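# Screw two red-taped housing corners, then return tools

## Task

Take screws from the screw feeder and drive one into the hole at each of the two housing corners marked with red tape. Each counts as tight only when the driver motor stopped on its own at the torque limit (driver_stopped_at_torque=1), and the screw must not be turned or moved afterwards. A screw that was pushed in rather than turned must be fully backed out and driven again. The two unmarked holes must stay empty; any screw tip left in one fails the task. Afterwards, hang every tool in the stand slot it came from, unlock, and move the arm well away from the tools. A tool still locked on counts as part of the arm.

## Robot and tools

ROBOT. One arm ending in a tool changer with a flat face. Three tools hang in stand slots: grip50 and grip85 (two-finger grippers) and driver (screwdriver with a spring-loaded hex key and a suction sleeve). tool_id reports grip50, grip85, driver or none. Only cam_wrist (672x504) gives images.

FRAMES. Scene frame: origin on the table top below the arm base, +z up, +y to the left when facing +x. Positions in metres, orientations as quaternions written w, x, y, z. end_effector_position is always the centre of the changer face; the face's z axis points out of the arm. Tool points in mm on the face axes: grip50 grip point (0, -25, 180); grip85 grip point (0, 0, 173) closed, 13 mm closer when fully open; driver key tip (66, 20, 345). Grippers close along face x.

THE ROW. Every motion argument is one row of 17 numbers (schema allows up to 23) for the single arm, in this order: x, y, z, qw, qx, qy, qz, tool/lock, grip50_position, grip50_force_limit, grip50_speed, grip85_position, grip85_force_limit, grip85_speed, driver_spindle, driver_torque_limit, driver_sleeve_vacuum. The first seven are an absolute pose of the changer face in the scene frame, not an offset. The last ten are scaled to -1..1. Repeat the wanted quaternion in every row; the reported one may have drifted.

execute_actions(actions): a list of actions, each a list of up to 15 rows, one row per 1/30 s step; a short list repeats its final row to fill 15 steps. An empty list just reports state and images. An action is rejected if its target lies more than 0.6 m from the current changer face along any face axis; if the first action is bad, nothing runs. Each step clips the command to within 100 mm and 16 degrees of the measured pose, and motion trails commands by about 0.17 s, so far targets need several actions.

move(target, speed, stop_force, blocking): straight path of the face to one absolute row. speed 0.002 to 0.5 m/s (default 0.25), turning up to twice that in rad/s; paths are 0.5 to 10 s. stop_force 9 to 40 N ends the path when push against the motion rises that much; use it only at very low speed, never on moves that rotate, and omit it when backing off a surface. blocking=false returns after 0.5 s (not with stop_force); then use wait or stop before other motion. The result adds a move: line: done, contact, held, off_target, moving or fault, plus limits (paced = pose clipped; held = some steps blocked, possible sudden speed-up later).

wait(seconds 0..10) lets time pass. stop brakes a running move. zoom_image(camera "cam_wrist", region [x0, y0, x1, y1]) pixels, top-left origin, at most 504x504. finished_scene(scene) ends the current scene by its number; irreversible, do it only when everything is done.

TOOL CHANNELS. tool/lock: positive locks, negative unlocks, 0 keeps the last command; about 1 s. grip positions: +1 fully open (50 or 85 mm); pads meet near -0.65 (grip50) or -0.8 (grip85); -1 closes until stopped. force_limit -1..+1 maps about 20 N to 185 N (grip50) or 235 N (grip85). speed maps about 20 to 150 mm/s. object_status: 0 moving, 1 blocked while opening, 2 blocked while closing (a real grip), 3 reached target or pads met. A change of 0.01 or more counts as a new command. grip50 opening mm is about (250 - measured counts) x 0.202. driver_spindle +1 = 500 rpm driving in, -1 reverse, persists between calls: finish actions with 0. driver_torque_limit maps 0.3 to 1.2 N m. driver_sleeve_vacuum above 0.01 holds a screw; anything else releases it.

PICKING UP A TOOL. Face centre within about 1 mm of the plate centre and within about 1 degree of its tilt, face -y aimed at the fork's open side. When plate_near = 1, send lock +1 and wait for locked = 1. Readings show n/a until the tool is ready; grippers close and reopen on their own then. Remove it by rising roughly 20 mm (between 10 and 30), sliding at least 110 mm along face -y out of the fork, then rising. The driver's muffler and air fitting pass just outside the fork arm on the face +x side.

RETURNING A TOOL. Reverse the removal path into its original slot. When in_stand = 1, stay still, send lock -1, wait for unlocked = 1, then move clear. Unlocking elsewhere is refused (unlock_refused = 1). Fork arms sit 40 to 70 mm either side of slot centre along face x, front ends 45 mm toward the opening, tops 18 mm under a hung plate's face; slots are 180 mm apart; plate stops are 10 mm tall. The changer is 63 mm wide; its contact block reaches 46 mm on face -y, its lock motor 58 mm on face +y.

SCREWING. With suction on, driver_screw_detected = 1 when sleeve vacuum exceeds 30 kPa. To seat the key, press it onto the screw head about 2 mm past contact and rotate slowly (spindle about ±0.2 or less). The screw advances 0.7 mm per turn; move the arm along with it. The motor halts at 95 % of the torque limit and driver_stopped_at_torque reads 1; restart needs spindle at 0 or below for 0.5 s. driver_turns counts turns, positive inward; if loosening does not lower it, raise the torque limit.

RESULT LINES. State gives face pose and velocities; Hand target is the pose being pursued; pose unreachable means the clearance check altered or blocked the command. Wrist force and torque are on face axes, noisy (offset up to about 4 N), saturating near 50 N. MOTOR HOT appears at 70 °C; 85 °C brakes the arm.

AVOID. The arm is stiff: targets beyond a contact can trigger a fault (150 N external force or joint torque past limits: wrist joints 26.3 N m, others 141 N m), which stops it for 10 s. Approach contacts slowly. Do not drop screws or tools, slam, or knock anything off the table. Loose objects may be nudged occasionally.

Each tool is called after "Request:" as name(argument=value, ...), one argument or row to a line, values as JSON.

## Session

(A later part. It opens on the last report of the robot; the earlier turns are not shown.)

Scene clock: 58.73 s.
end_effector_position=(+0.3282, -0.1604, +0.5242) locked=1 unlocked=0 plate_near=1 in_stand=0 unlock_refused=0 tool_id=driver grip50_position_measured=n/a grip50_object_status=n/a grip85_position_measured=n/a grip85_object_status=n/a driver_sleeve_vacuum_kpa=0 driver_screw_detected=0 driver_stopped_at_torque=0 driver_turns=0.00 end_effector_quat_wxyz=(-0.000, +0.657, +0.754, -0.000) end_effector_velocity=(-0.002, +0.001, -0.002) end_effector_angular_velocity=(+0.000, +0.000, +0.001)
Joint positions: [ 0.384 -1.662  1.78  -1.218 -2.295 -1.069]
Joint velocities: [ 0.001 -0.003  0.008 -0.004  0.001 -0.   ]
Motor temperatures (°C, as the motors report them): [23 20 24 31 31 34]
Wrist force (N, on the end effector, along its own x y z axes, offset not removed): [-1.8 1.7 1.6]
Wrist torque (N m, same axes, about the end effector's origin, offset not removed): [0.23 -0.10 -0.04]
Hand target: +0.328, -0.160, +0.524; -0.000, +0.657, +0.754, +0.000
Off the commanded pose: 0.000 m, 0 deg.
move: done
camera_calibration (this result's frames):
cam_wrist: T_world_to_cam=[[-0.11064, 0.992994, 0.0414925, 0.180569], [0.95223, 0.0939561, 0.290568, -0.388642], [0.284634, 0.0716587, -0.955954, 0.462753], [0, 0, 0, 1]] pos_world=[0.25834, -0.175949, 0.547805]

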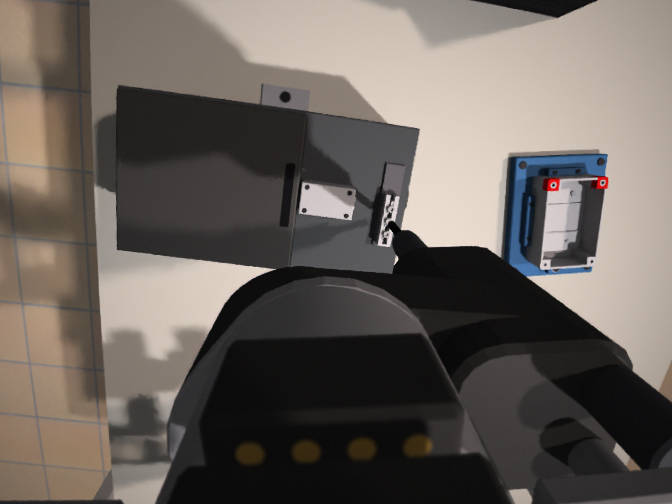

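Request:
move(
  target=[0.328,-0.1603,0.510,0,0.657,0.7539,0,0,0,0,0,0,0,0,0,0,1],
  speed=0.006,
  stop_force=9,
)

Request:
zoom_image(
  camera="cam_wrist",
  region=[360,190,430,260],
)

Scene clock: 64.30 s.
end_effector_position=(+0.3280, -0.1603, +0.5102) locked=1 unlocked=0 plate_near=1 in_stand=0 unlock_refused=0 tool_id=driver grip50_position_measured=n/a grip50_object_status=n/a grip85_position_measured=n/a grip85_object_status=n/a driver_sleeve_vacuum_kpa=40 driver_screw_detected=1 driver_stopped_at_torque=0 driver_turns=0.00 end_effector_quat_wxyz=(+0.000, +0.657, +0.754, -0.000) end_effector_velocity=(+0.000, -0.000, -0.002) end_effector_angular_velocity=(-0.001, +0.001, -0.001)
Joint positions: [ 0.363 -1.679  1.823 -1.261 -2.305 -1.095]
Joint velocities: [-0.003 -0.002  0.005 -0.005 -0.001 -0.002]
Motor temperatures (°C, as the motors report them): [23 20 24 31 31 34]
Wrist force (N, on the end effector, along its own x y z axes, offset not removed): [-3.3 4.5 -1.5]
Wrist torque (N m, same axes, about the end effector's origin, offset not removed): [0.20 0.22 -0.26]
Hand target: +0.328, -0.160, +0.510; +0.000, +0.657, +0.754, -0.000
Off the commanded pose: 0.000 m, 0 deg.
move: done
camera_calibration (this result's frames):
cam_wrist: T_world_to_cam=[[-0.110618, 0.992999, 0.0414434, 0.181012], [0.952222, 0.0939476, 0.290598, -0.384383], [0.28467, 0.0716087, -0.955947, 0.44941], [0, 0, 0, 1]] pos_world=[0.258108, -0.175815, 0.533811]

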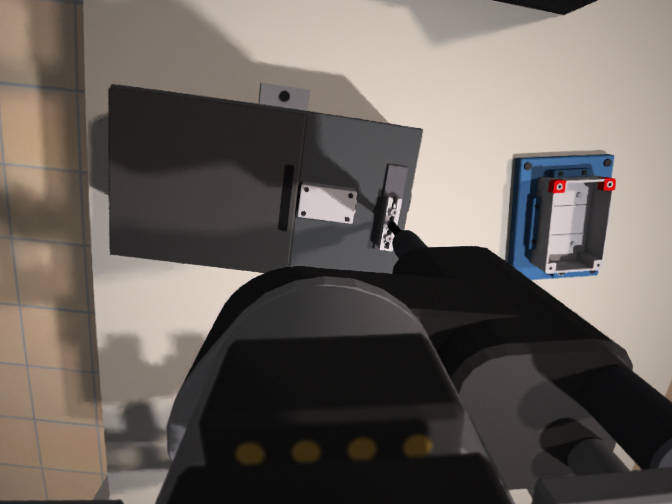

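Region (360, 190, 430, 260) of cam_wrist's 672x504 image, scaled by 7.200, with more detail than that image has.

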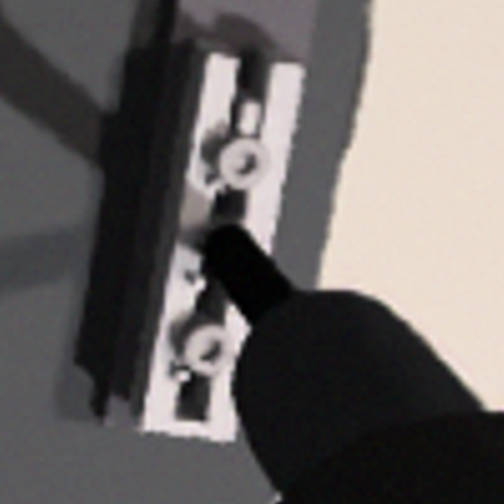

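Request:
execute_actions(
  actions=[
    [[0.328,-0.1605,0.509,0,0.657,0.7539,0,0,0,0,0,0,0,0,-0.15,0,1]],
    [[0.328,-0.1605,0.509,0,0.657,0.7539,0,0,0,0,0,0,0,0,0,0,1]],
  ],
)

Request:
move(
  target=[0.328,-0.1605,0.545,0,0.657,0.7539,0,0,0,0,0,0,0,0,0,0,1],
  speed=0.04,
)

Request:
move(
  target=[0.31,-0.07,0.545,0,0.657,0.7539,0,0,0,0,0,0,0,0,0,0,1],
  speed=0.15,
)

Request:
move(
  target=[0.295,0.09,0.45,0,0.657,0.7539,0,0,0,0,0,0,0,0,0,0,1],
  speed=0.15,
)

Request:
zoom_image(
  camera="cam_wrist",
  region=[340,160,440,260],
)

Scene clock: 68.77 s.
end_effector_position=(+0.3280, -0.1605, +0.5090) locked=1 unlocked=0 plate_near=1 in_stand=0 unlock_refused=0 tool_id=driver grip50_position_measured=n/a grip50_object_status=n/a grip85_position_measured=n/a grip85_object_status=n/a driver_sleeve_vacuum_kpa=40 driver_screw_detected=1 driver_stopped_at_torque=0 driver_turns=-0.60 end_effector_quat_wxyz=(+0.000, +0.657, +0.754, -0.000) end_effector_velocity=(-0.000, +0.000, -0.000) end_effector_angular_velocity=(-0.000, +0.000, +0.003)
Joint positions: [ 0.361 -1.68   1.826 -1.265 -2.306 -1.097]
Joint velocities: [ 0.001 -0.     0.001  0.     0.    -0.002]
Motor temperatures (°C, as the motors report them): [23 20 24 31 31 34]
Wrist force (N, on the end effector, along its own x y z axes, offset not removed): [-0.5 2.6 -3.5]
Wrist torque (N m, same axes, about the end effector's origin, offset not removed): [0.01 0.29 -0.23]
Hand target: +0.328, -0.161, +0.509; +0.000, +0.657, +0.754, -0.000
Off the commanded pose: 0.000 m, 0 deg.
camera_calibration (this result's frames):
cam_wrist: T_world_to_cam=[[-0.110645, 0.992994, 0.0414866, 0.181246], [0.952221, 0.093961, 0.290597, -0.384004], [0.284663, 0.0716576, -0.955946, 0.448277], [0, 0, 0, 1]] pos_world=[0.258103, -0.176018, 0.5326]

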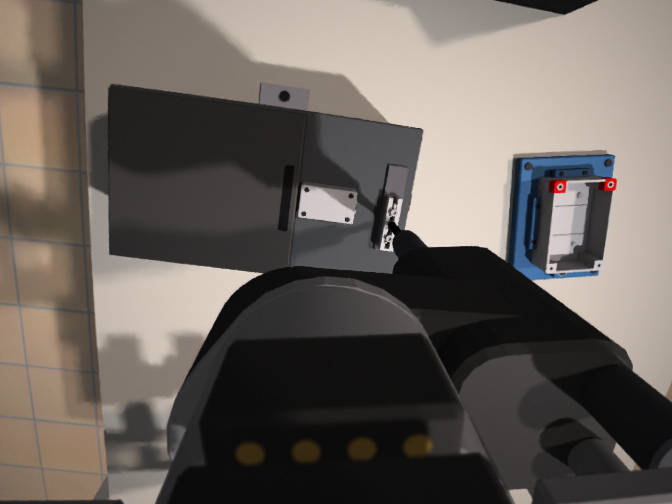

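Scene clock: 70.07 s.
end_effector_position=(+0.3280, -0.1605, +0.5446) locked=1 unlocked=0 plate_near=1 in_stand=0 unlock_refused=0 tool_id=driver grip50_position_measured=n/a grip50_object_status=n/a grip85_position_measured=n/a grip85_object_status=n/a driver_sleeve_vacuum_kpa=40 driver_screw_detected=1 driver_stopped_at_torque=0 driver_turns=-0.60 end_effector_quat_wxyz=(-0.000, +0.657, +0.754, +0.000) end_effector_velocity=(+0.001, -0.001, +0.002) end_effector_angular_velocity=(-0.001, +0.002, -0.002)
Joint positions: [ 0.414 -1.637  1.717 -1.157 -2.281 -1.034]
Joint velocities: [ 0.001  0.004 -0.009  0.009  0.002  0.006]
Motor temperatures (°C, as the motors report them): [23 20 24 31 31 34]
Wrist force (N, on the end effector, along its own x y z axes, offset not removed): [0.9 2.4 0.5]
Wrist torque (N m, same axes, about the end effector's origin, offset not removed): [0.07 -0.14 -0.30]
Hand target: +0.328, -0.161, +0.545; -0.000, +0.657, +0.754, +0.000
Off the commanded pose: 0.000 m, 0 deg.
move: done
camera_calibration (this result's frames):
cam_wrist: T_world_to_cam=[[-0.110713, 0.99298, 0.041645, 0.179705], [0.952192, 0.0939741, 0.290687, -0.394372], [0.284732, 0.0718368, -0.955912, 0.482335], [0, 0, 0, 1]] pos_world=[0.258077, -0.176032, 0.568225]

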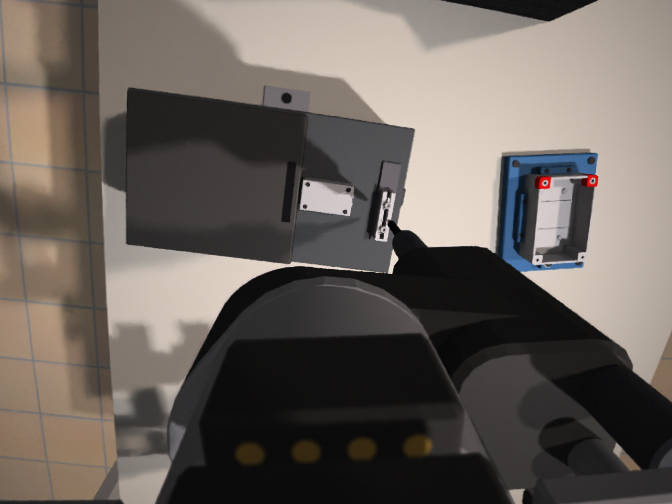

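Scene clock: 71.30 s.
end_effector_position=(+0.3101, -0.0702, +0.5450) locked=1 unlocked=0 plate_near=1 in_stand=0 unlock_refused=0 tool_id=driver grip50_position_measured=n/a grip50_object_status=n/a grip85_position_measured=n/a grip85_object_status=n/a driver_sleeve_vacuum_kpa=40 driver_screw_detected=1 driver_stopped_at_torque=0 driver_turns=-0.60 end_effector_quat_wxyz=(-0.000, +0.657, +0.754, +0.000) end_effector_velocity=(-0.000, +0.002, -0.000) end_effector_angular_velocity=(-0.001, +0.000, -0.001)
Joint positions: [ 0.545 -1.525  1.758 -1.22  -2.214 -0.89 ]
Joint velocities: [ 0.003  0.004  0.001 -0.002  0.001  0.005]
Motor temperatures (°C, as the motors report them): [23 20 24 31 31 34]
Wrist force (N, on the end effector, along its own x y z axes, offset not removed): [-1.3 -0.6 4.8]
Wrist torque (N m, same axes, about the end effector's origin, offset not removed): [-0.10 -0.05 -0.19]
Hand target: +0.310, -0.070, +0.545; -0.000, +0.657, +0.754, +0.000
Off the commanded pose: 0.000 m, 0 deg.
move: done
camera_calibration (this result's frames):
cam_wrist: T_world_to_cam=[[-0.110795, 0.992966, 0.0417378, 0.0880546], [0.952218, 0.0940341, 0.290582, -0.385926], [0.284613, 0.0719384, -0.955939, 0.481339], [0, 0, 0, 1]] pos_world=[0.240247, -0.0857718, 0.568599]

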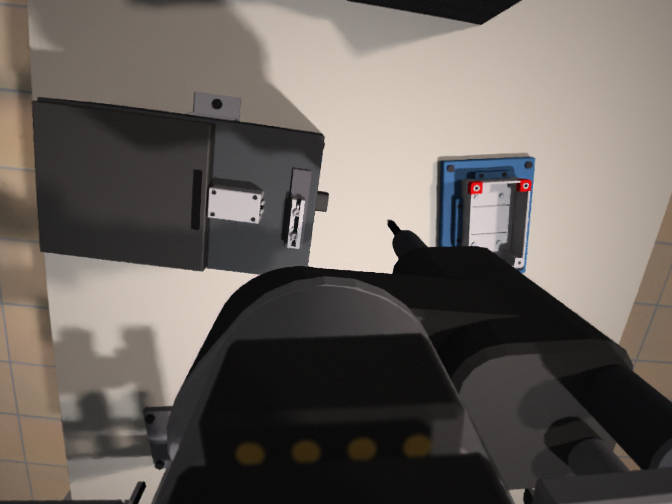

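Scene clock: 73.17 s.
end_effector_position=(+0.2952, +0.0899, +0.4502) locked=1 unlocked=0 plate_near=1 in_stand=0 unlock_refused=0 tool_id=driver grip50_position_measured=n/a grip50_object_status=n/a grip85_position_measured=n/a grip85_object_status=n/a driver_sleeve_vacuum_kpa=40 driver_screw_detected=1 driver_stopped_at_torque=0 driver_turns=-0.60 end_effector_quat_wxyz=(-0.000, +0.657, +0.754, +0.000) end_effector_velocity=(-0.000, +0.003, -0.002) end_effector_angular_velocity=(-0.000, -0.000, +0.001)
Joint positions: [ 0.624 -1.279  1.975 -1.636 -2.169 -0.81 ]
Joint velocities: [ 0.001  0.005  0.002 -0.007  0.     0.   ]
Motor temperatures (°C, as the motors report them): [23 20 24 31 31 34]
Wrist force (N, on the end effector, along its own x y z axes, offset not removed): [-1.6 2.7 5.2]
Wrist torque (N m, same axes, about the end effector's origin, offset not removed): [0.16 -0.08 -0.18]
Hand target: +0.295, +0.090, +0.450; -0.000, +0.657, +0.754, +0.000
Off the commanded pose: 0.000 m, 0 deg.
move: done
camera_calibration (this result's frames):
cam_wrist: T_world_to_cam=[[-0.110714, 0.992981, 0.0416117, -0.0685911], [0.952233, 0.0939951, 0.290548, -0.359202], [0.284597, 0.0717917, -0.955955, 0.383516], [0, 0, 0, 1]] pos_world=[0.225302, 0.0743395, 0.473843]

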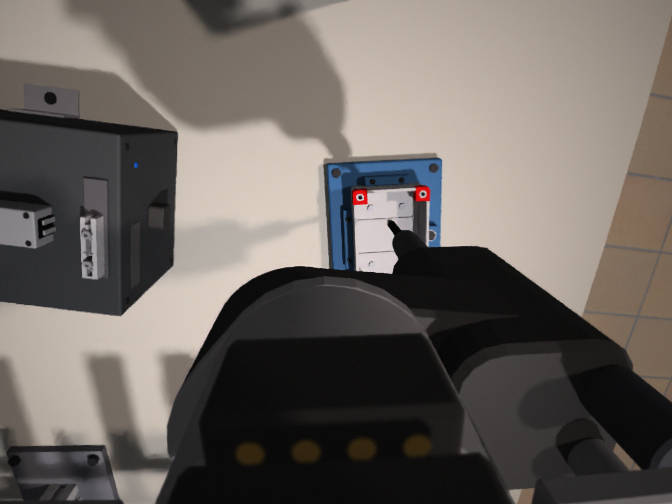

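Region (340, 160, 440, 260) of cam_wrist's 672x504 image, scaled by 5.040, with more detail than that image has.

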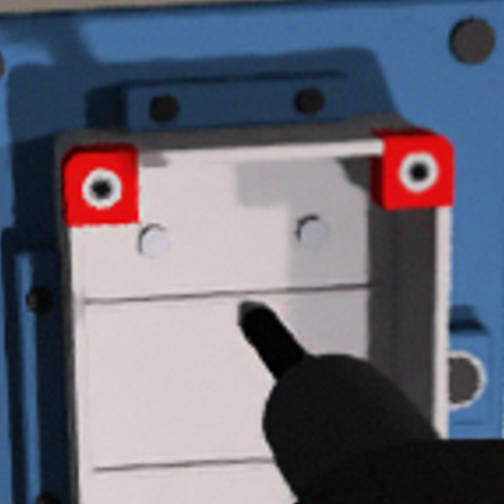

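Request:
move(
  target=[0.2799,0.0629,0.427,0,0.657,0.7539,0,0,0,0,0,0,0,0,0,0,1],
  speed=0.05,
)

Request:
zoom_image(
  camera="cam_wrist",
  region=[365,195,415,245],
)

Scene clock: 76.67 s.
end_effector_position=(+0.2800, +0.0632, +0.4272) locked=1 unlocked=0 plate_near=1 in_stand=0 unlock_refused=0 tool_id=driver grip50_position_measured=n/a grip50_object_status=n/a grip85_position_measured=n/a grip85_object_status=n/a driver_sleeve_vacuum_kpa=40 driver_screw_detected=1 driver_stopped_at_torque=0 driver_turns=-0.60 end_effector_quat_wxyz=(+0.000, +0.657, +0.754, -0.000) end_effector_velocity=(-0.001, -0.002, -0.002) end_effector_angular_velocity=(+0.001, +0.002, -0.001)
Joint positions: [ 0.588 -1.363  2.079 -1.676 -2.19  -0.845]
Joint velocities: [-0.005 -0.006  0.007 -0.003 -0.001 -0.003]
Motor temperatures (°C, as the motors report them): [23 20 24 31 31 34]
Wrist force (N, on the end effector, along its own x y z axes, offset not removed): [-3.1 4.9 3.0]
Wrist torque (N m, same axes, about the end effector's origin, offset not removed): [0.27 0.00 -0.29]
Hand target: +0.280, +0.063, +0.427; +0.000, +0.657, +0.754, -0.000
Off the commanded pose: 0.000 m, 0 deg.
move: done
camera_calibration (this result's frames):
cam_wrist: T_world_to_cam=[[-0.110594, 0.993004, 0.0413863, -0.0427374], [0.952229, 0.0939419, 0.290578, -0.335559], [0.284657, 0.0715454, -0.955956, 0.367707], [0, 0, 0, 1]] pos_world=[0.210132, 0.0476537, 0.450787]

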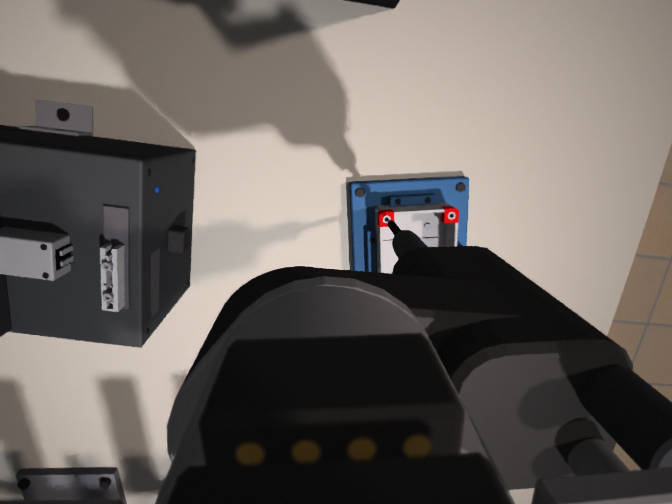

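Region (365, 195, 415, 245) of cam_wrist's 672x504 image, scaled by 10.080, with more detail than that image has.

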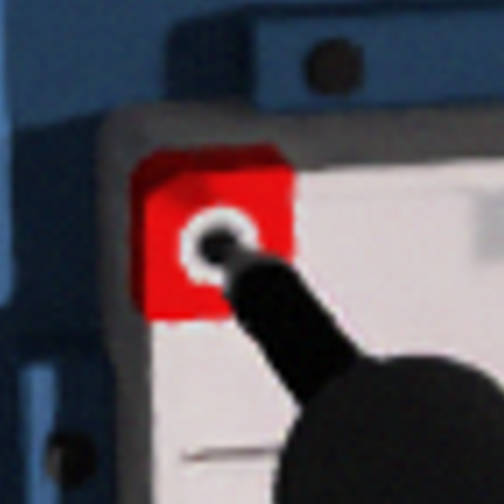

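Request:
move(
  target=[0.280,0.0626,0.415,0,0.657,0.7539,0,0,0,0,0,0,0,0,0,0,1],
  speed=0.006,
  stop_force=9,
)

Request:
zoom_image(
  camera="cam_wrist",
  region=[365,195,415,245],
)

Scene clock: 81.50 s.
end_effector_position=(+0.2800, +0.0626, +0.4152) locked=1 unlocked=0 plate_near=1 in_stand=0 unlock_refused=0 tool_id=driver grip50_position_measured=n/a grip50_object_status=n/a grip85_position_measured=n/a grip85_object_status=n/a driver_sleeve_vacuum_kpa=40 driver_screw_detected=1 driver_stopped_at_torque=0 driver_turns=-0.60 end_effector_quat_wxyz=(+0.000, +0.657, +0.754, -0.000) end_effector_velocity=(-0.000, +0.000, -0.001) end_effector_angular_velocity=(+0.001, -0.002, -0.000)
Joint positions: [ 0.572 -1.365  2.11  -1.715 -2.199 -0.861]
Joint velocities: [-0.001 -0.     0.003 -0.006 -0.001 -0.002]
Motor temperatures (°C, as the motors report them): [23 20 24 31 31 34]
Wrist force (N, on the end effector, along its own x y z axes, offset not removed): [-2.1 1.7 3.2]
Wrist torque (N m, same axes, about the end effector's origin, offset not removed): [0.09 -0.05 -0.20]
Hand target: +0.280, +0.063, +0.415; +0.000, +0.657, +0.754, -0.000
Off the commanded pose: 0.000 m, 0 deg.
move: done
camera_calibration (this result's frames):
cam_wrist: T_world_to_cam=[[-0.110626, 0.992998, 0.0414425, -0.0417066], [0.952224, 0.0939561, 0.290588, -0.332003], [0.284659, 0.0716091, -0.955951, 0.356284], [0, 0, 0, 1]] pos_world=[0.210108, 0.0470951, 0.438794]

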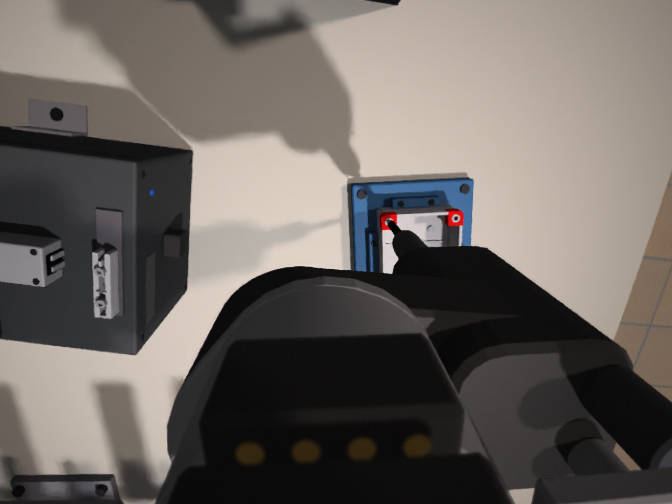

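Region (365, 195, 415, 245) of cam_wrist's 672x504 image, scaled by 10.080, with more detail than that image has.

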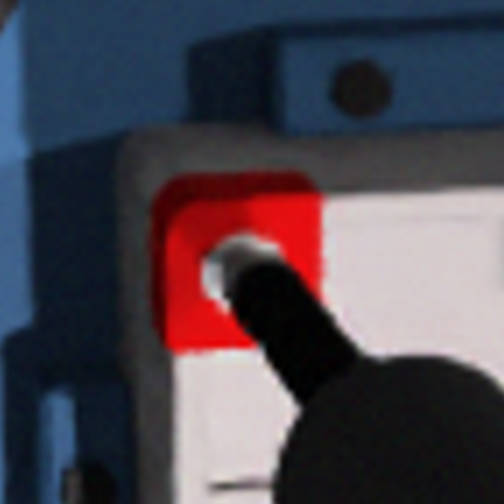

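Request:
move(
  target=[0.2808,0.0632,0.412,0,0.657,0.7539,0,0,0,0,0,0,0,0,0,0,1],
  speed=0.004,
  stop_force=9,
)

Request:
zoom_image(
  camera="cam_wrist",
  region=[365,195,415,245],
)

Scene clock: 84.53 s.
end_effector_position=(+0.2808, +0.0632, +0.4121) locked=1 unlocked=0 plate_near=1 in_stand=0 unlock_refused=0 tool_id=driver grip50_position_measured=n/a grip50_object_status=n/a grip85_position_measured=n/a grip85_object_status=n/a driver_sleeve_vacuum_kpa=37 driver_screw_detected=1 driver_stopped_at_torque=0 driver_turns=-0.60 end_effector_quat_wxyz=(+0.000, +0.657, +0.754, +0.000) end_effector_velocity=(+0.000, -0.000, -0.002) end_effector_angular_velocity=(-0.001, +0.003, -0.001)
Joint positions: [ 0.568 -1.363  2.116 -1.726 -2.201 -0.866]
Joint velocities: [-0.003  0.001  0.003 -0.002 -0.    -0.   ]
Motor temperatures (°C, as the motors report them): [23 20 24 31 31 34]
Wrist force (N, on the end effector, along its own x y z axes, offset not removed): [-2.8 0.4 -0.9]
Wrist torque (N m, same axes, about the end effector's origin, offset not removed): [-0.40 0.10 0.01]
Hand target: +0.281, +0.063, +0.412; +0.000, +0.657, +0.754, -0.000
Off the commanded pose: 0.000 m, 0 deg.
move: done
camera_calibration (this result's frames):
cam_wrist: T_world_to_cam=[[-0.110604, 0.992999, 0.0414588, -0.042063], [0.952207, 0.0939253, 0.290655, -0.331928], [0.284726, 0.0716249, -0.955929, 0.353068], [0, 0, 0, 1]] pos_world=[0.210884, 0.0476565, 0.435729]

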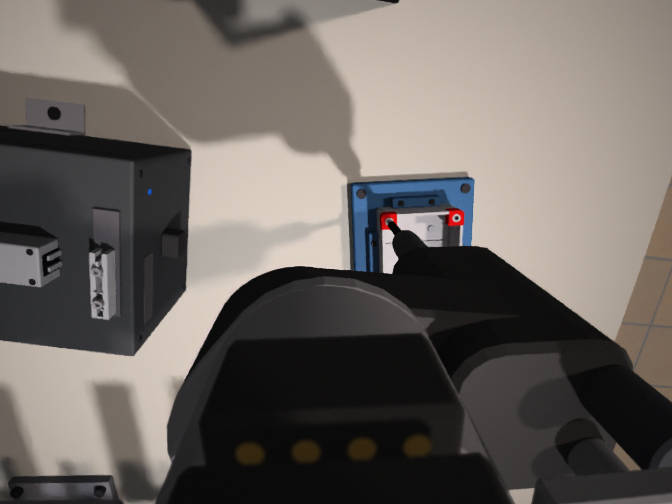

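Region (365, 195, 415, 245) of cam_wrist's 672x504 image, scaled by 10.080, with more detail than that image has.

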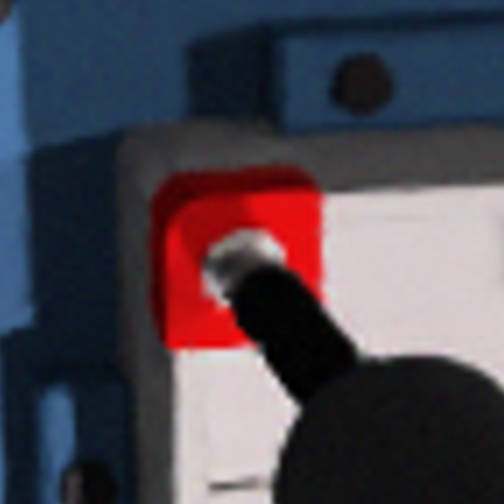

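Request:
execute_actions(
  actions=[
    [[0.2811,0.0632,0.4115,0,0.657,0.7539,0,0,0,0,0,0,0,0,0.2,0,1]],
    [[0.2811,0.0632,0.411,0,0.657,0.7539,0,0,0,0,0,0,0,0,0.2,0,1]],
    [[0.2811,0.0632,0.4104,0,0.657,0.7539,0,0,0,0,0,0,0,0,0.2,0,1]],
    [[0.2811,0.0632,0.4098,0,0.657,0.7539,0,0,0,0,0,0,0,0,0.2,0,1]],
    [[0.2811,0.0632,0.4092,0,0.657,0.7539,0,0,0,0,0,0,0,0,0.2,0,1]],
    [[0.2811,0.0632,0.4092,0,0.657,0.7539,0,0,0,0,0,0,0,0,0,0,1]],
  ],
)

Request:
zoom_image(
  camera="cam_wrist",
  region=[365,195,415,245],
)

Scene clock: 90.30 s.
end_effector_position=(+0.2811, +0.0632, +0.4092) locked=1 unlocked=0 plate_near=1 in_stand=0 unlock_refused=0 tool_id=driver grip50_position_measured=n/a grip50_object_status=n/a grip85_position_measured=n/a grip85_object_status=n/a driver_sleeve_vacuum_kpa=40 driver_screw_detected=1 driver_stopped_at_torque=0 driver_turns=3.51 end_effector_quat_wxyz=(+0.000, +0.657, +0.754, -0.000) end_effector_velocity=(+0.000, +0.000, +0.001) end_effector_angular_velocity=(+0.000, -0.001, -0.001)
Joint positions: [ 0.564 -1.362  2.123 -1.736 -2.204 -0.87 ]
Joint velocities: [ 0.001  0.    -0.001  0.     0.     0.001]
Motor temperatures (°C, as the motors report them): [23 20 24 31 31 34]
Wrist force (N, on the end effector, along its own x y z axes, offset not removed): [-0.5 1.4 -0.8]
Wrist torque (N m, same axes, about the end effector's origin, offset not removed): [0.30 -0.52 -0.19]
Hand target: +0.281, +0.063, +0.409; +0.000, +0.657, +0.754, -0.000
Off the commanded pose: 0.000 m, 0 deg.
camera_calibration (this result's frames):
cam_wrist: T_world_to_cam=[[-0.110646, 0.992994, 0.0414857, -0.0419349], [0.952221, 0.0939624, 0.290597, -0.331362], [0.284662, 0.0716569, -0.955946, 0.350194], [0, 0, 0, 1]] pos_world=[0.211203, 0.0476828, 0.432799]

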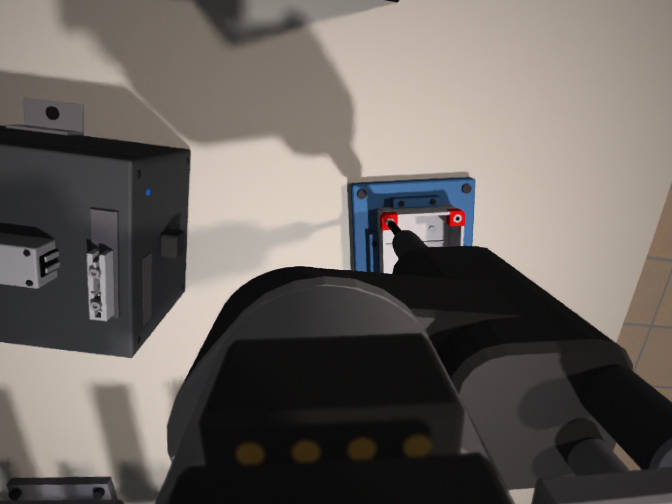

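Region (365, 195, 415, 245) of cam_wrist's 672x504 image, scaled by 10.080, with more detail than that image has.

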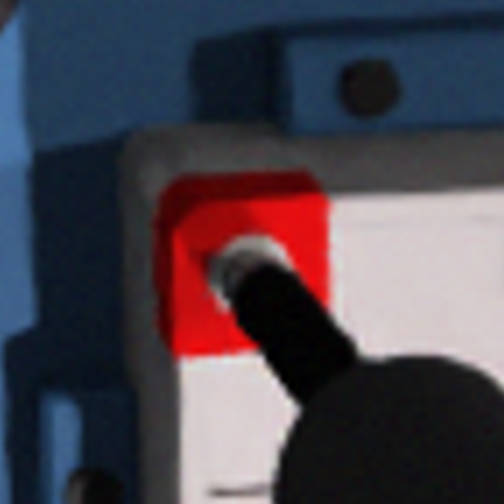

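Request:
execute_actions(
  actions=[
    [[0.281,0.0629,0.408,0,0.657,0.7539,0,0,0,0,0,0,0,0,0.4,0,1]],
    [[0.2809,0.0627,0.4068,0,0.657,0.7539,0,0,0,0,0,0,0,0,0.4,0,1]],
    [[0.2809,0.0627,0.4056,0,0.657,0.7539,0,0,0,0,0,0,0,0,0.4,0,1]],
    [[0.2809,0.0627,0.4045,0,0.657,0.7539,0,0,0,0,0,0,0,0,0.4,0,1]],
    [[0.2809,0.0627,0.4033,0,0.657,0.7539,0,0,0,0,0,0,0,0,0.4,0,1]],
    [[0.2809,0.0627,0.4021,0,0.657,0.7539,0,0,0,0,0,0,0,0,0.4,0,1]],
    [[0.2809,0.0627,0.4021,0,0.657,0.7539,0,0,0,0,0,0,0,0,0,0,1]],
  ],
)

Scene clock: 97.57 s.
end_effector_position=(+0.2809, +0.0627, +0.4021) locked=1 unlocked=0 plate_near=1 in_stand=0 unlock_refused=0 tool_id=driver grip50_position_measured=n/a grip50_object_status=n/a grip85_position_measured=n/a grip85_object_status=n/a driver_sleeve_vacuum_kpa=40 driver_screw_detected=1 driver_stopped_at_torque=1 driver_turns=12.94 end_effector_quat_wxyz=(-0.000, +0.657, +0.754, -0.000) end_effector_velocity=(+0.000, -0.000, -0.000) end_effector_angular_velocity=(-0.000, +0.000, -0.000)
Joint positions: [ 0.554 -1.363  2.142 -1.76  -2.209 -0.88 ]
Joint velocities: [-0.001 -0.    -0.    -0.    -0.    -0.   ]
Motor temperatures (°C, as the motors report them): [23 20 24 31 31 34]
Wrist force (N, on the end effector, along its own x y z axes, offset not removed): [-0.3 4.9 -2.2]
Wrist torque (N m, same axes, about the end effector's origin, offset not removed): [-0.24 0.58 -0.11]
Hand target: +0.281, +0.063, +0.402; +0.000, +0.657, +0.754, -0.000
Off the commanded pose: 0.000 m, 0 deg.
camera_calibration (this result's frames):
cam_wrist: T_world_to_cam=[[-0.110637, 0.992995, 0.0414866, -0.0411699], [0.952223, 0.0939531, 0.290594, -0.32906], [0.28466, 0.0716548, -0.955947, 0.343501], [0, 0, 0, 1]] pos_world=[0.211003, 0.0471842, 0.425699]

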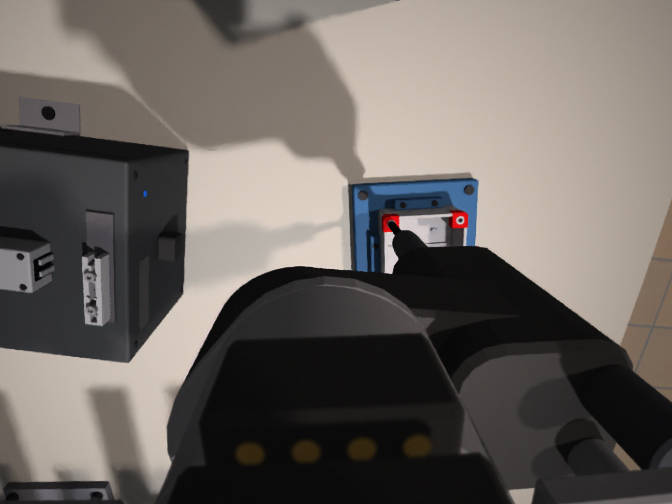

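Request:
move(
  target=[0.2809,0.0628,0.43,0,0.657,0.7539,0,0,0,0,0,0,0,0,0,0,0],
  speed=0.04,
)

Request:
zoom_image(
  camera="cam_wrist",
  region=[365,195,465,245],
)

Request:
move(
  target=[0.31,-0.07,0.54,0,0.657,0.7539,0,0,0,0,0,0,0,0,0,0,0],
)

Request:
move(
  target=[0.328,-0.1605,0.524,0,0.657,0.7539,0,0,0,0,0,0,0,0,0,0,0],
  speed=0.15,
)

Request:
zoom_image(
  camera="cam_wrist",
  region=[360,190,430,260],
)

Scene clock: 101.80 s.
end_effector_position=(+0.2809, +0.0628, +0.4297) locked=1 unlocked=0 plate_near=1 in_stand=0 unlock_refused=0 tool_id=driver grip50_position_measured=n/a grip50_object_status=n/a grip85_position_measured=n/a grip85_object_status=n/a driver_sleeve_vacuum_kpa=0 driver_screw_detected=0 driver_stopped_at_torque=1 driver_turns=12.93 end_effector_quat_wxyz=(-0.000, +0.657, +0.754, +0.000) end_effector_velocity=(-0.001, +0.000, +0.002) end_effector_angular_velocity=(-0.001, +0.001, +0.000)
Joint positions: [ 0.59  -1.363  2.072 -1.669 -2.189 -0.844]
Joint velocities: [ 0.004  0.001 -0.006  0.009  0.002  0.005]
Motor temperatures (°C, as the motors report them): [23 20 24 31 31 34]
Wrist force (N, on the end effector, along its own x y z axes, offset not removed): [-1.9 1.3 2.9]
Wrist torque (N m, same axes, about the end effector's origin, offset not removed): [0.02 0.08 -0.32]
Hand target: +0.281, +0.063, +0.430; -0.000, +0.657, +0.754, +0.000
Off the commanded pose: 0.000 m, 0 deg.
move: done
camera_calibration (this result's frames):
cam_wrist: T_world_to_cam=[[-0.110692, 0.992983, 0.0416105, -0.042429], [0.952204, 0.0939665, 0.29065, -0.337073], [0.2847, 0.0717943, -0.955924, 0.369822], [0, 0, 0, 1]] pos_world=[0.210977, 0.0472537, 0.453258]

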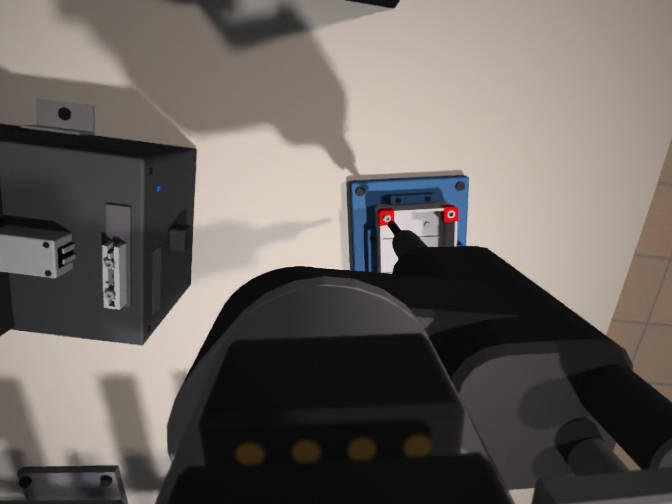

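Region (365, 195, 465, 245) of cam_wrist's 672x504 image, scaled by 5.040, with more detail than that image has.

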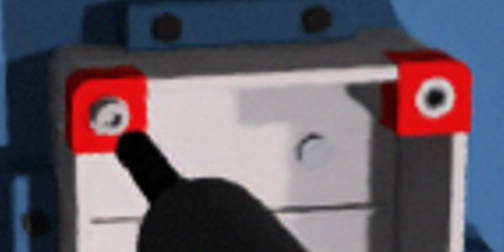

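Scene clock: 103.20 s.
end_effector_position=(+0.3097, -0.0699, +0.5397) locked=1 unlocked=0 plate_near=1 in_stand=0 unlock_refused=0 tool_id=driver grip50_position_measured=n/a grip50_object_status=n/a grip85_position_measured=n/a grip85_object_status=n/a driver_sleeve_vacuum_kpa=0 driver_screw_detected=0 driver_stopped_at_torque=1 driver_turns=12.93 end_effector_quat_wxyz=(+0.000, +0.657, +0.754, +0.000) end_effector_velocity=(+0.001, -0.002, +0.001) end_effector_angular_velocity=(-0.001, +0.002, +0.000)
Joint positions: [ 0.539 -1.531  1.775 -1.235 -2.217 -0.896]
Joint velocities: [-0.002  0.    -0.006  0.008  0.    -0.   ]
Motor temperatures (°C, as the motors report them): [23 20 24 31 31 34]
Wrist force (N, on the end effector, along its own x y z axes, offset not removed): [-4.6 2.9 2.0]
Wrist torque (N m, same axes, about the end effector's origin, offset not removed): [0.05 -0.11 -0.27]
Hand target: +0.310, -0.070, +0.540; +0.000, +0.657, +0.754, -0.000
Off the commanded pose: 0.000 m, 0 deg.
move: done
camera_calibration (this result's frames):
cam_wrist: T_world_to_cam=[[-0.110833, 0.992971, 0.0415202, 0.0880415], [0.952151, 0.0941183, 0.290774, -0.384092], [0.284823, 0.0717609, -0.95589, 0.476254], [0, 0, 0, 1]] pos_world=[0.239823, -0.0854491, 0.563275]

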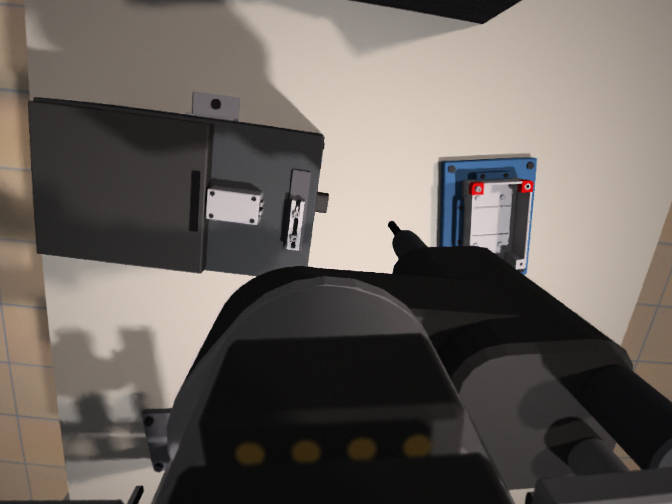

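Scene clock: 104.43 s.
end_effector_position=(+0.3278, -0.1602, +0.5240) locked=1 unlocked=0 plate_near=1 in_stand=0 unlock_refused=0 tool_id=driver grip50_position_measured=n/a grip50_object_status=n/a grip85_position_measured=n/a grip85_object_status=n/a driver_sleeve_vacuum_kpa=0 driver_screw_detected=0 driver_stopped_at_torque=1 driver_turns=12.93 end_effector_quat_wxyz=(+0.000, +0.657, +0.754, -0.000) end_effector_velocity=(+0.001, -0.003, -0.001) end_effector_angular_velocity=(+0.001, +0.000, -0.001)
Joint positions: [ 0.384 -1.663  1.781 -1.218 -2.296 -1.068]
Joint velocities: [-0.006 -0.003 -0.001 -0.001 -0.002 -0.007]
Motor temperatures (°C, as the motors report them): [23 20 24 31 31 34]
Wrist force (N, on the end effector, along its own x y z axes, offset not removed): [0.5 2.0 2.7]
Wrist torque (N m, same axes, about the end effector's origin, offset not removed): [-0.01 -0.11 -0.25]
Hand target: +0.328, -0.161, +0.524; +0.000, +0.657, +0.754, -0.000
Off the commanded pose: 0.000 m, 0 deg.
move: done
camera_calibration (this result's frames):
cam_wrist: T_world_to_cam=[[-0.110489, 0.993028, 0.0410841, 0.180514], [0.952246, 0.0939312, 0.290524, -0.388189], [0.284639, 0.0712218, -0.955985, 0.462633], [0, 0, 0, 1]] pos_world=[0.257912, -0.175742, 0.547632]

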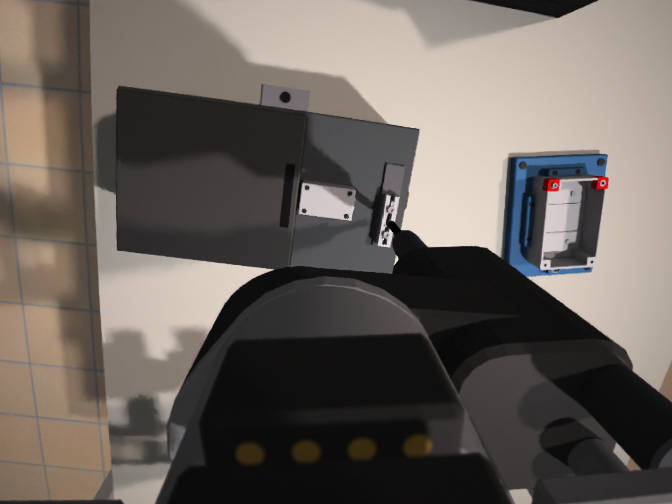

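Region (360, 190, 430, 260) of cam_wrist's 672x504 image, scaled by 7.200, with more detail than that image has.

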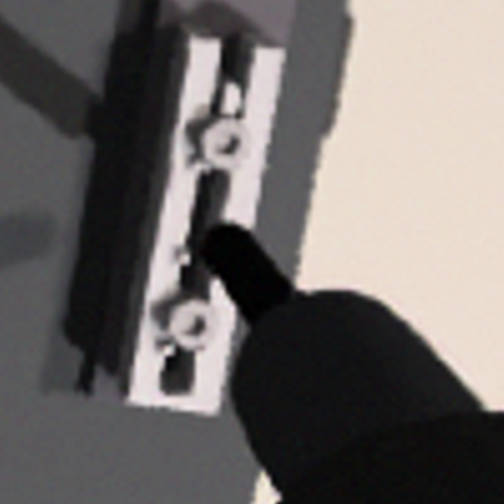

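Request:
move(
  target=[0.3157,-0.160,0.518,0,0.657,0.7539,0,0,0,0,0,0,0,0,0,0,0],
  speed=0.03,
)

Request:
move(
  target=[0.3157,-0.160,0.509,0,0.657,0.7539,0,0,0,0,0,0,0,0,-0.1,0,1],
  speed=0.006,
  stop_force=12,
)

Request:
move(
  target=[0.3157,-0.160,0.535,0,0.657,0.7539,0,0,0,0,0,0,0,0,0,0,1],
  speed=0.04,
)

Scene clock: 107.53 s.
end_effector_position=(+0.3160, -0.1600, +0.5181) locked=1 unlocked=0 plate_near=1 in_stand=0 unlock_refused=0 tool_id=driver grip50_position_measured=n/a grip50_object_status=n/a grip85_position_measured=n/a grip85_object_status=n/a driver_sleeve_vacuum_kpa=0 driver_screw_detected=0 driver_stopped_at_torque=1 driver_turns=12.93 end_effector_quat_wxyz=(-0.000, +0.657, +0.754, -0.000) end_effector_velocity=(-0.002, +0.000, -0.001) end_effector_angular_velocity=(-0.000, +0.000, -0.000)
Joint positions: [ 0.388 -1.69   1.815 -1.222 -2.294 -1.065]
Joint velocities: [ 0.001 -0.005  0.006 -0.     0.     0.002]
Motor temperatures (°C, as the motors report them): [23 20 24 31 31 34]
Wrist force (N, on the end effector, along its own x y z axes, offset not removed): [-0.1 1.2 1.2]
Wrist torque (N m, same axes, about the end effector's origin, offset not removed): [0.17 -0.01 -0.18]
Hand target: +0.316, -0.160, +0.518; -0.000, +0.657, +0.754, +0.000
Off the commanded pose: 0.000 m, 0 deg.
move: done
camera_calibration (this result's frames):
cam_wrist: T_world_to_cam=[[-0.110635, 0.992995, 0.0414819, 0.179043], [0.952225, 0.0939539, 0.290584, -0.375268], [0.284652, 0.071649, -0.95595, 0.460399], [0, 0, 0, 1]] pos_world=[0.246095, -0.175518, 0.541738]

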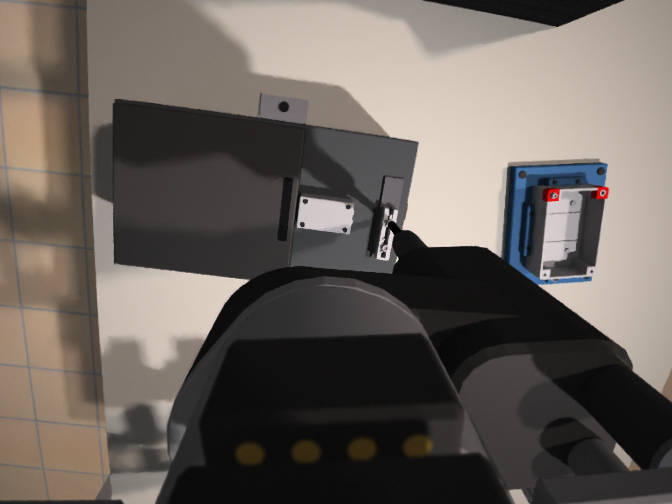

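Scene clock: 109.27 s.
end_effector_position=(+0.3157, -0.1600, +0.5092) locked=1 unlocked=0 plate_near=1 in_stand=0 unlock_refused=0 tool_id=driver grip50_position_measured=n/a grip50_object_status=n/a grip85_position_measured=n/a grip85_object_status=n/a driver_sleeve_vacuum_kpa=14 driver_screw_detected=0 driver_stopped_at_torque=1 driver_turns=11.50 end_effector_quat_wxyz=(+0.000, +0.657, +0.754, -0.000) end_effector_velocity=(+0.000, -0.000, -0.001) end_effector_angular_velocity=(+0.001, -0.001, -0.001)
Joint positions: [ 0.374 -1.701  1.842 -1.249 -2.3   -1.081]
Joint velocities: [-0.003 -0.002  0.003 -0.005 -0.001 -0.003]
Motor temperatures (°C, as the motors report them): [23 20 24 31 31 34]
Wrist force (N, on the end effector, along its own x y z axes, offset not removed): [0.5 2.7 -1.1]
Wrist torque (N m, same axes, about the end effector's origin, offset not removed): [-0.17 0.78 -0.17]
Hand target: +0.316, -0.160, +0.509; +0.000, +0.657, +0.754, -0.000
Off the commanded pose: 0.000 m, 0 deg.
move: done
camera_calibration (this result's frames):
cam_wrist: T_world_to_cam=[[-0.110625, 0.992997, 0.0414523, 0.179392], [0.952225, 0.0939525, 0.290587, -0.372405], [0.284657, 0.0716182, -0.95595, 0.451934], [0, 0, 0, 1]] pos_world=[0.245812, -0.175514, 0.532806]

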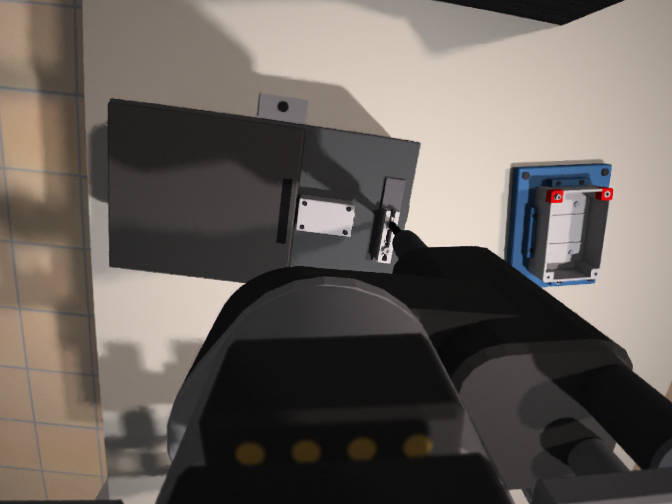

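Scene clock: 110.30 s.
end_effector_position=(+0.3157, -0.1600, +0.5346) locked=1 unlocked=0 plate_near=1 in_stand=0 unlock_refused=0 tool_id=driver grip50_position_measured=n/a grip50_object_status=n/a grip85_position_measured=n/a grip85_object_status=n/a driver_sleeve_vacuum_kpa=40 driver_screw_detected=1 driver_stopped_at_torque=1 driver_turns=11.50 end_effector_quat_wxyz=(-0.000, +0.657, +0.754, +0.000) end_effector_velocity=(-0.000, +0.000, +0.003) end_effector_angular_velocity=(-0.001, +0.000, +0.001)
Joint positions: [ 0.413 -1.67   1.764 -1.172 -2.282 -1.035]
Joint velocities: [ 0.005  0.004 -0.008  0.009  0.002  0.005]
Motor temperatures (°C, as the motors report them): [23 20 24 31 31 34]
Wrist force (N, on the end effector, along its own x y z axes, offset not removed): [1.6 0.1 2.5]
Wrist torque (N m, same axes, about the end effector's origin, offset not removed): [-0.04 -0.37 -0.24]
Hand target: +0.316, -0.160, +0.535; -0.000, +0.657, +0.754, +0.000
Off the commanded pose: 0.000 m, 0 deg.
move: done
camera_calibration (this result's frames):
cam_wrist: T_world_to_cam=[[-0.110703, 0.992982, 0.0416133, 0.178277], [0.952195, 0.0939741, 0.290679, -0.379802], [0.284729, 0.0718029, -0.955915, 0.476239], [0, 0, 0, 1]] pos_world=[0.245783, -0.17553, 0.558226]

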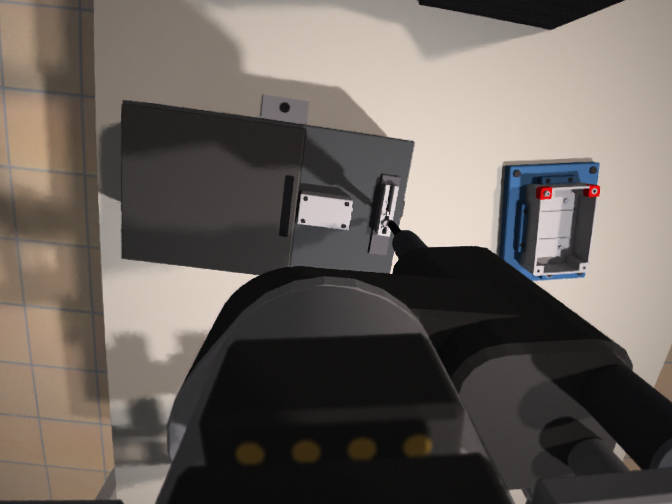

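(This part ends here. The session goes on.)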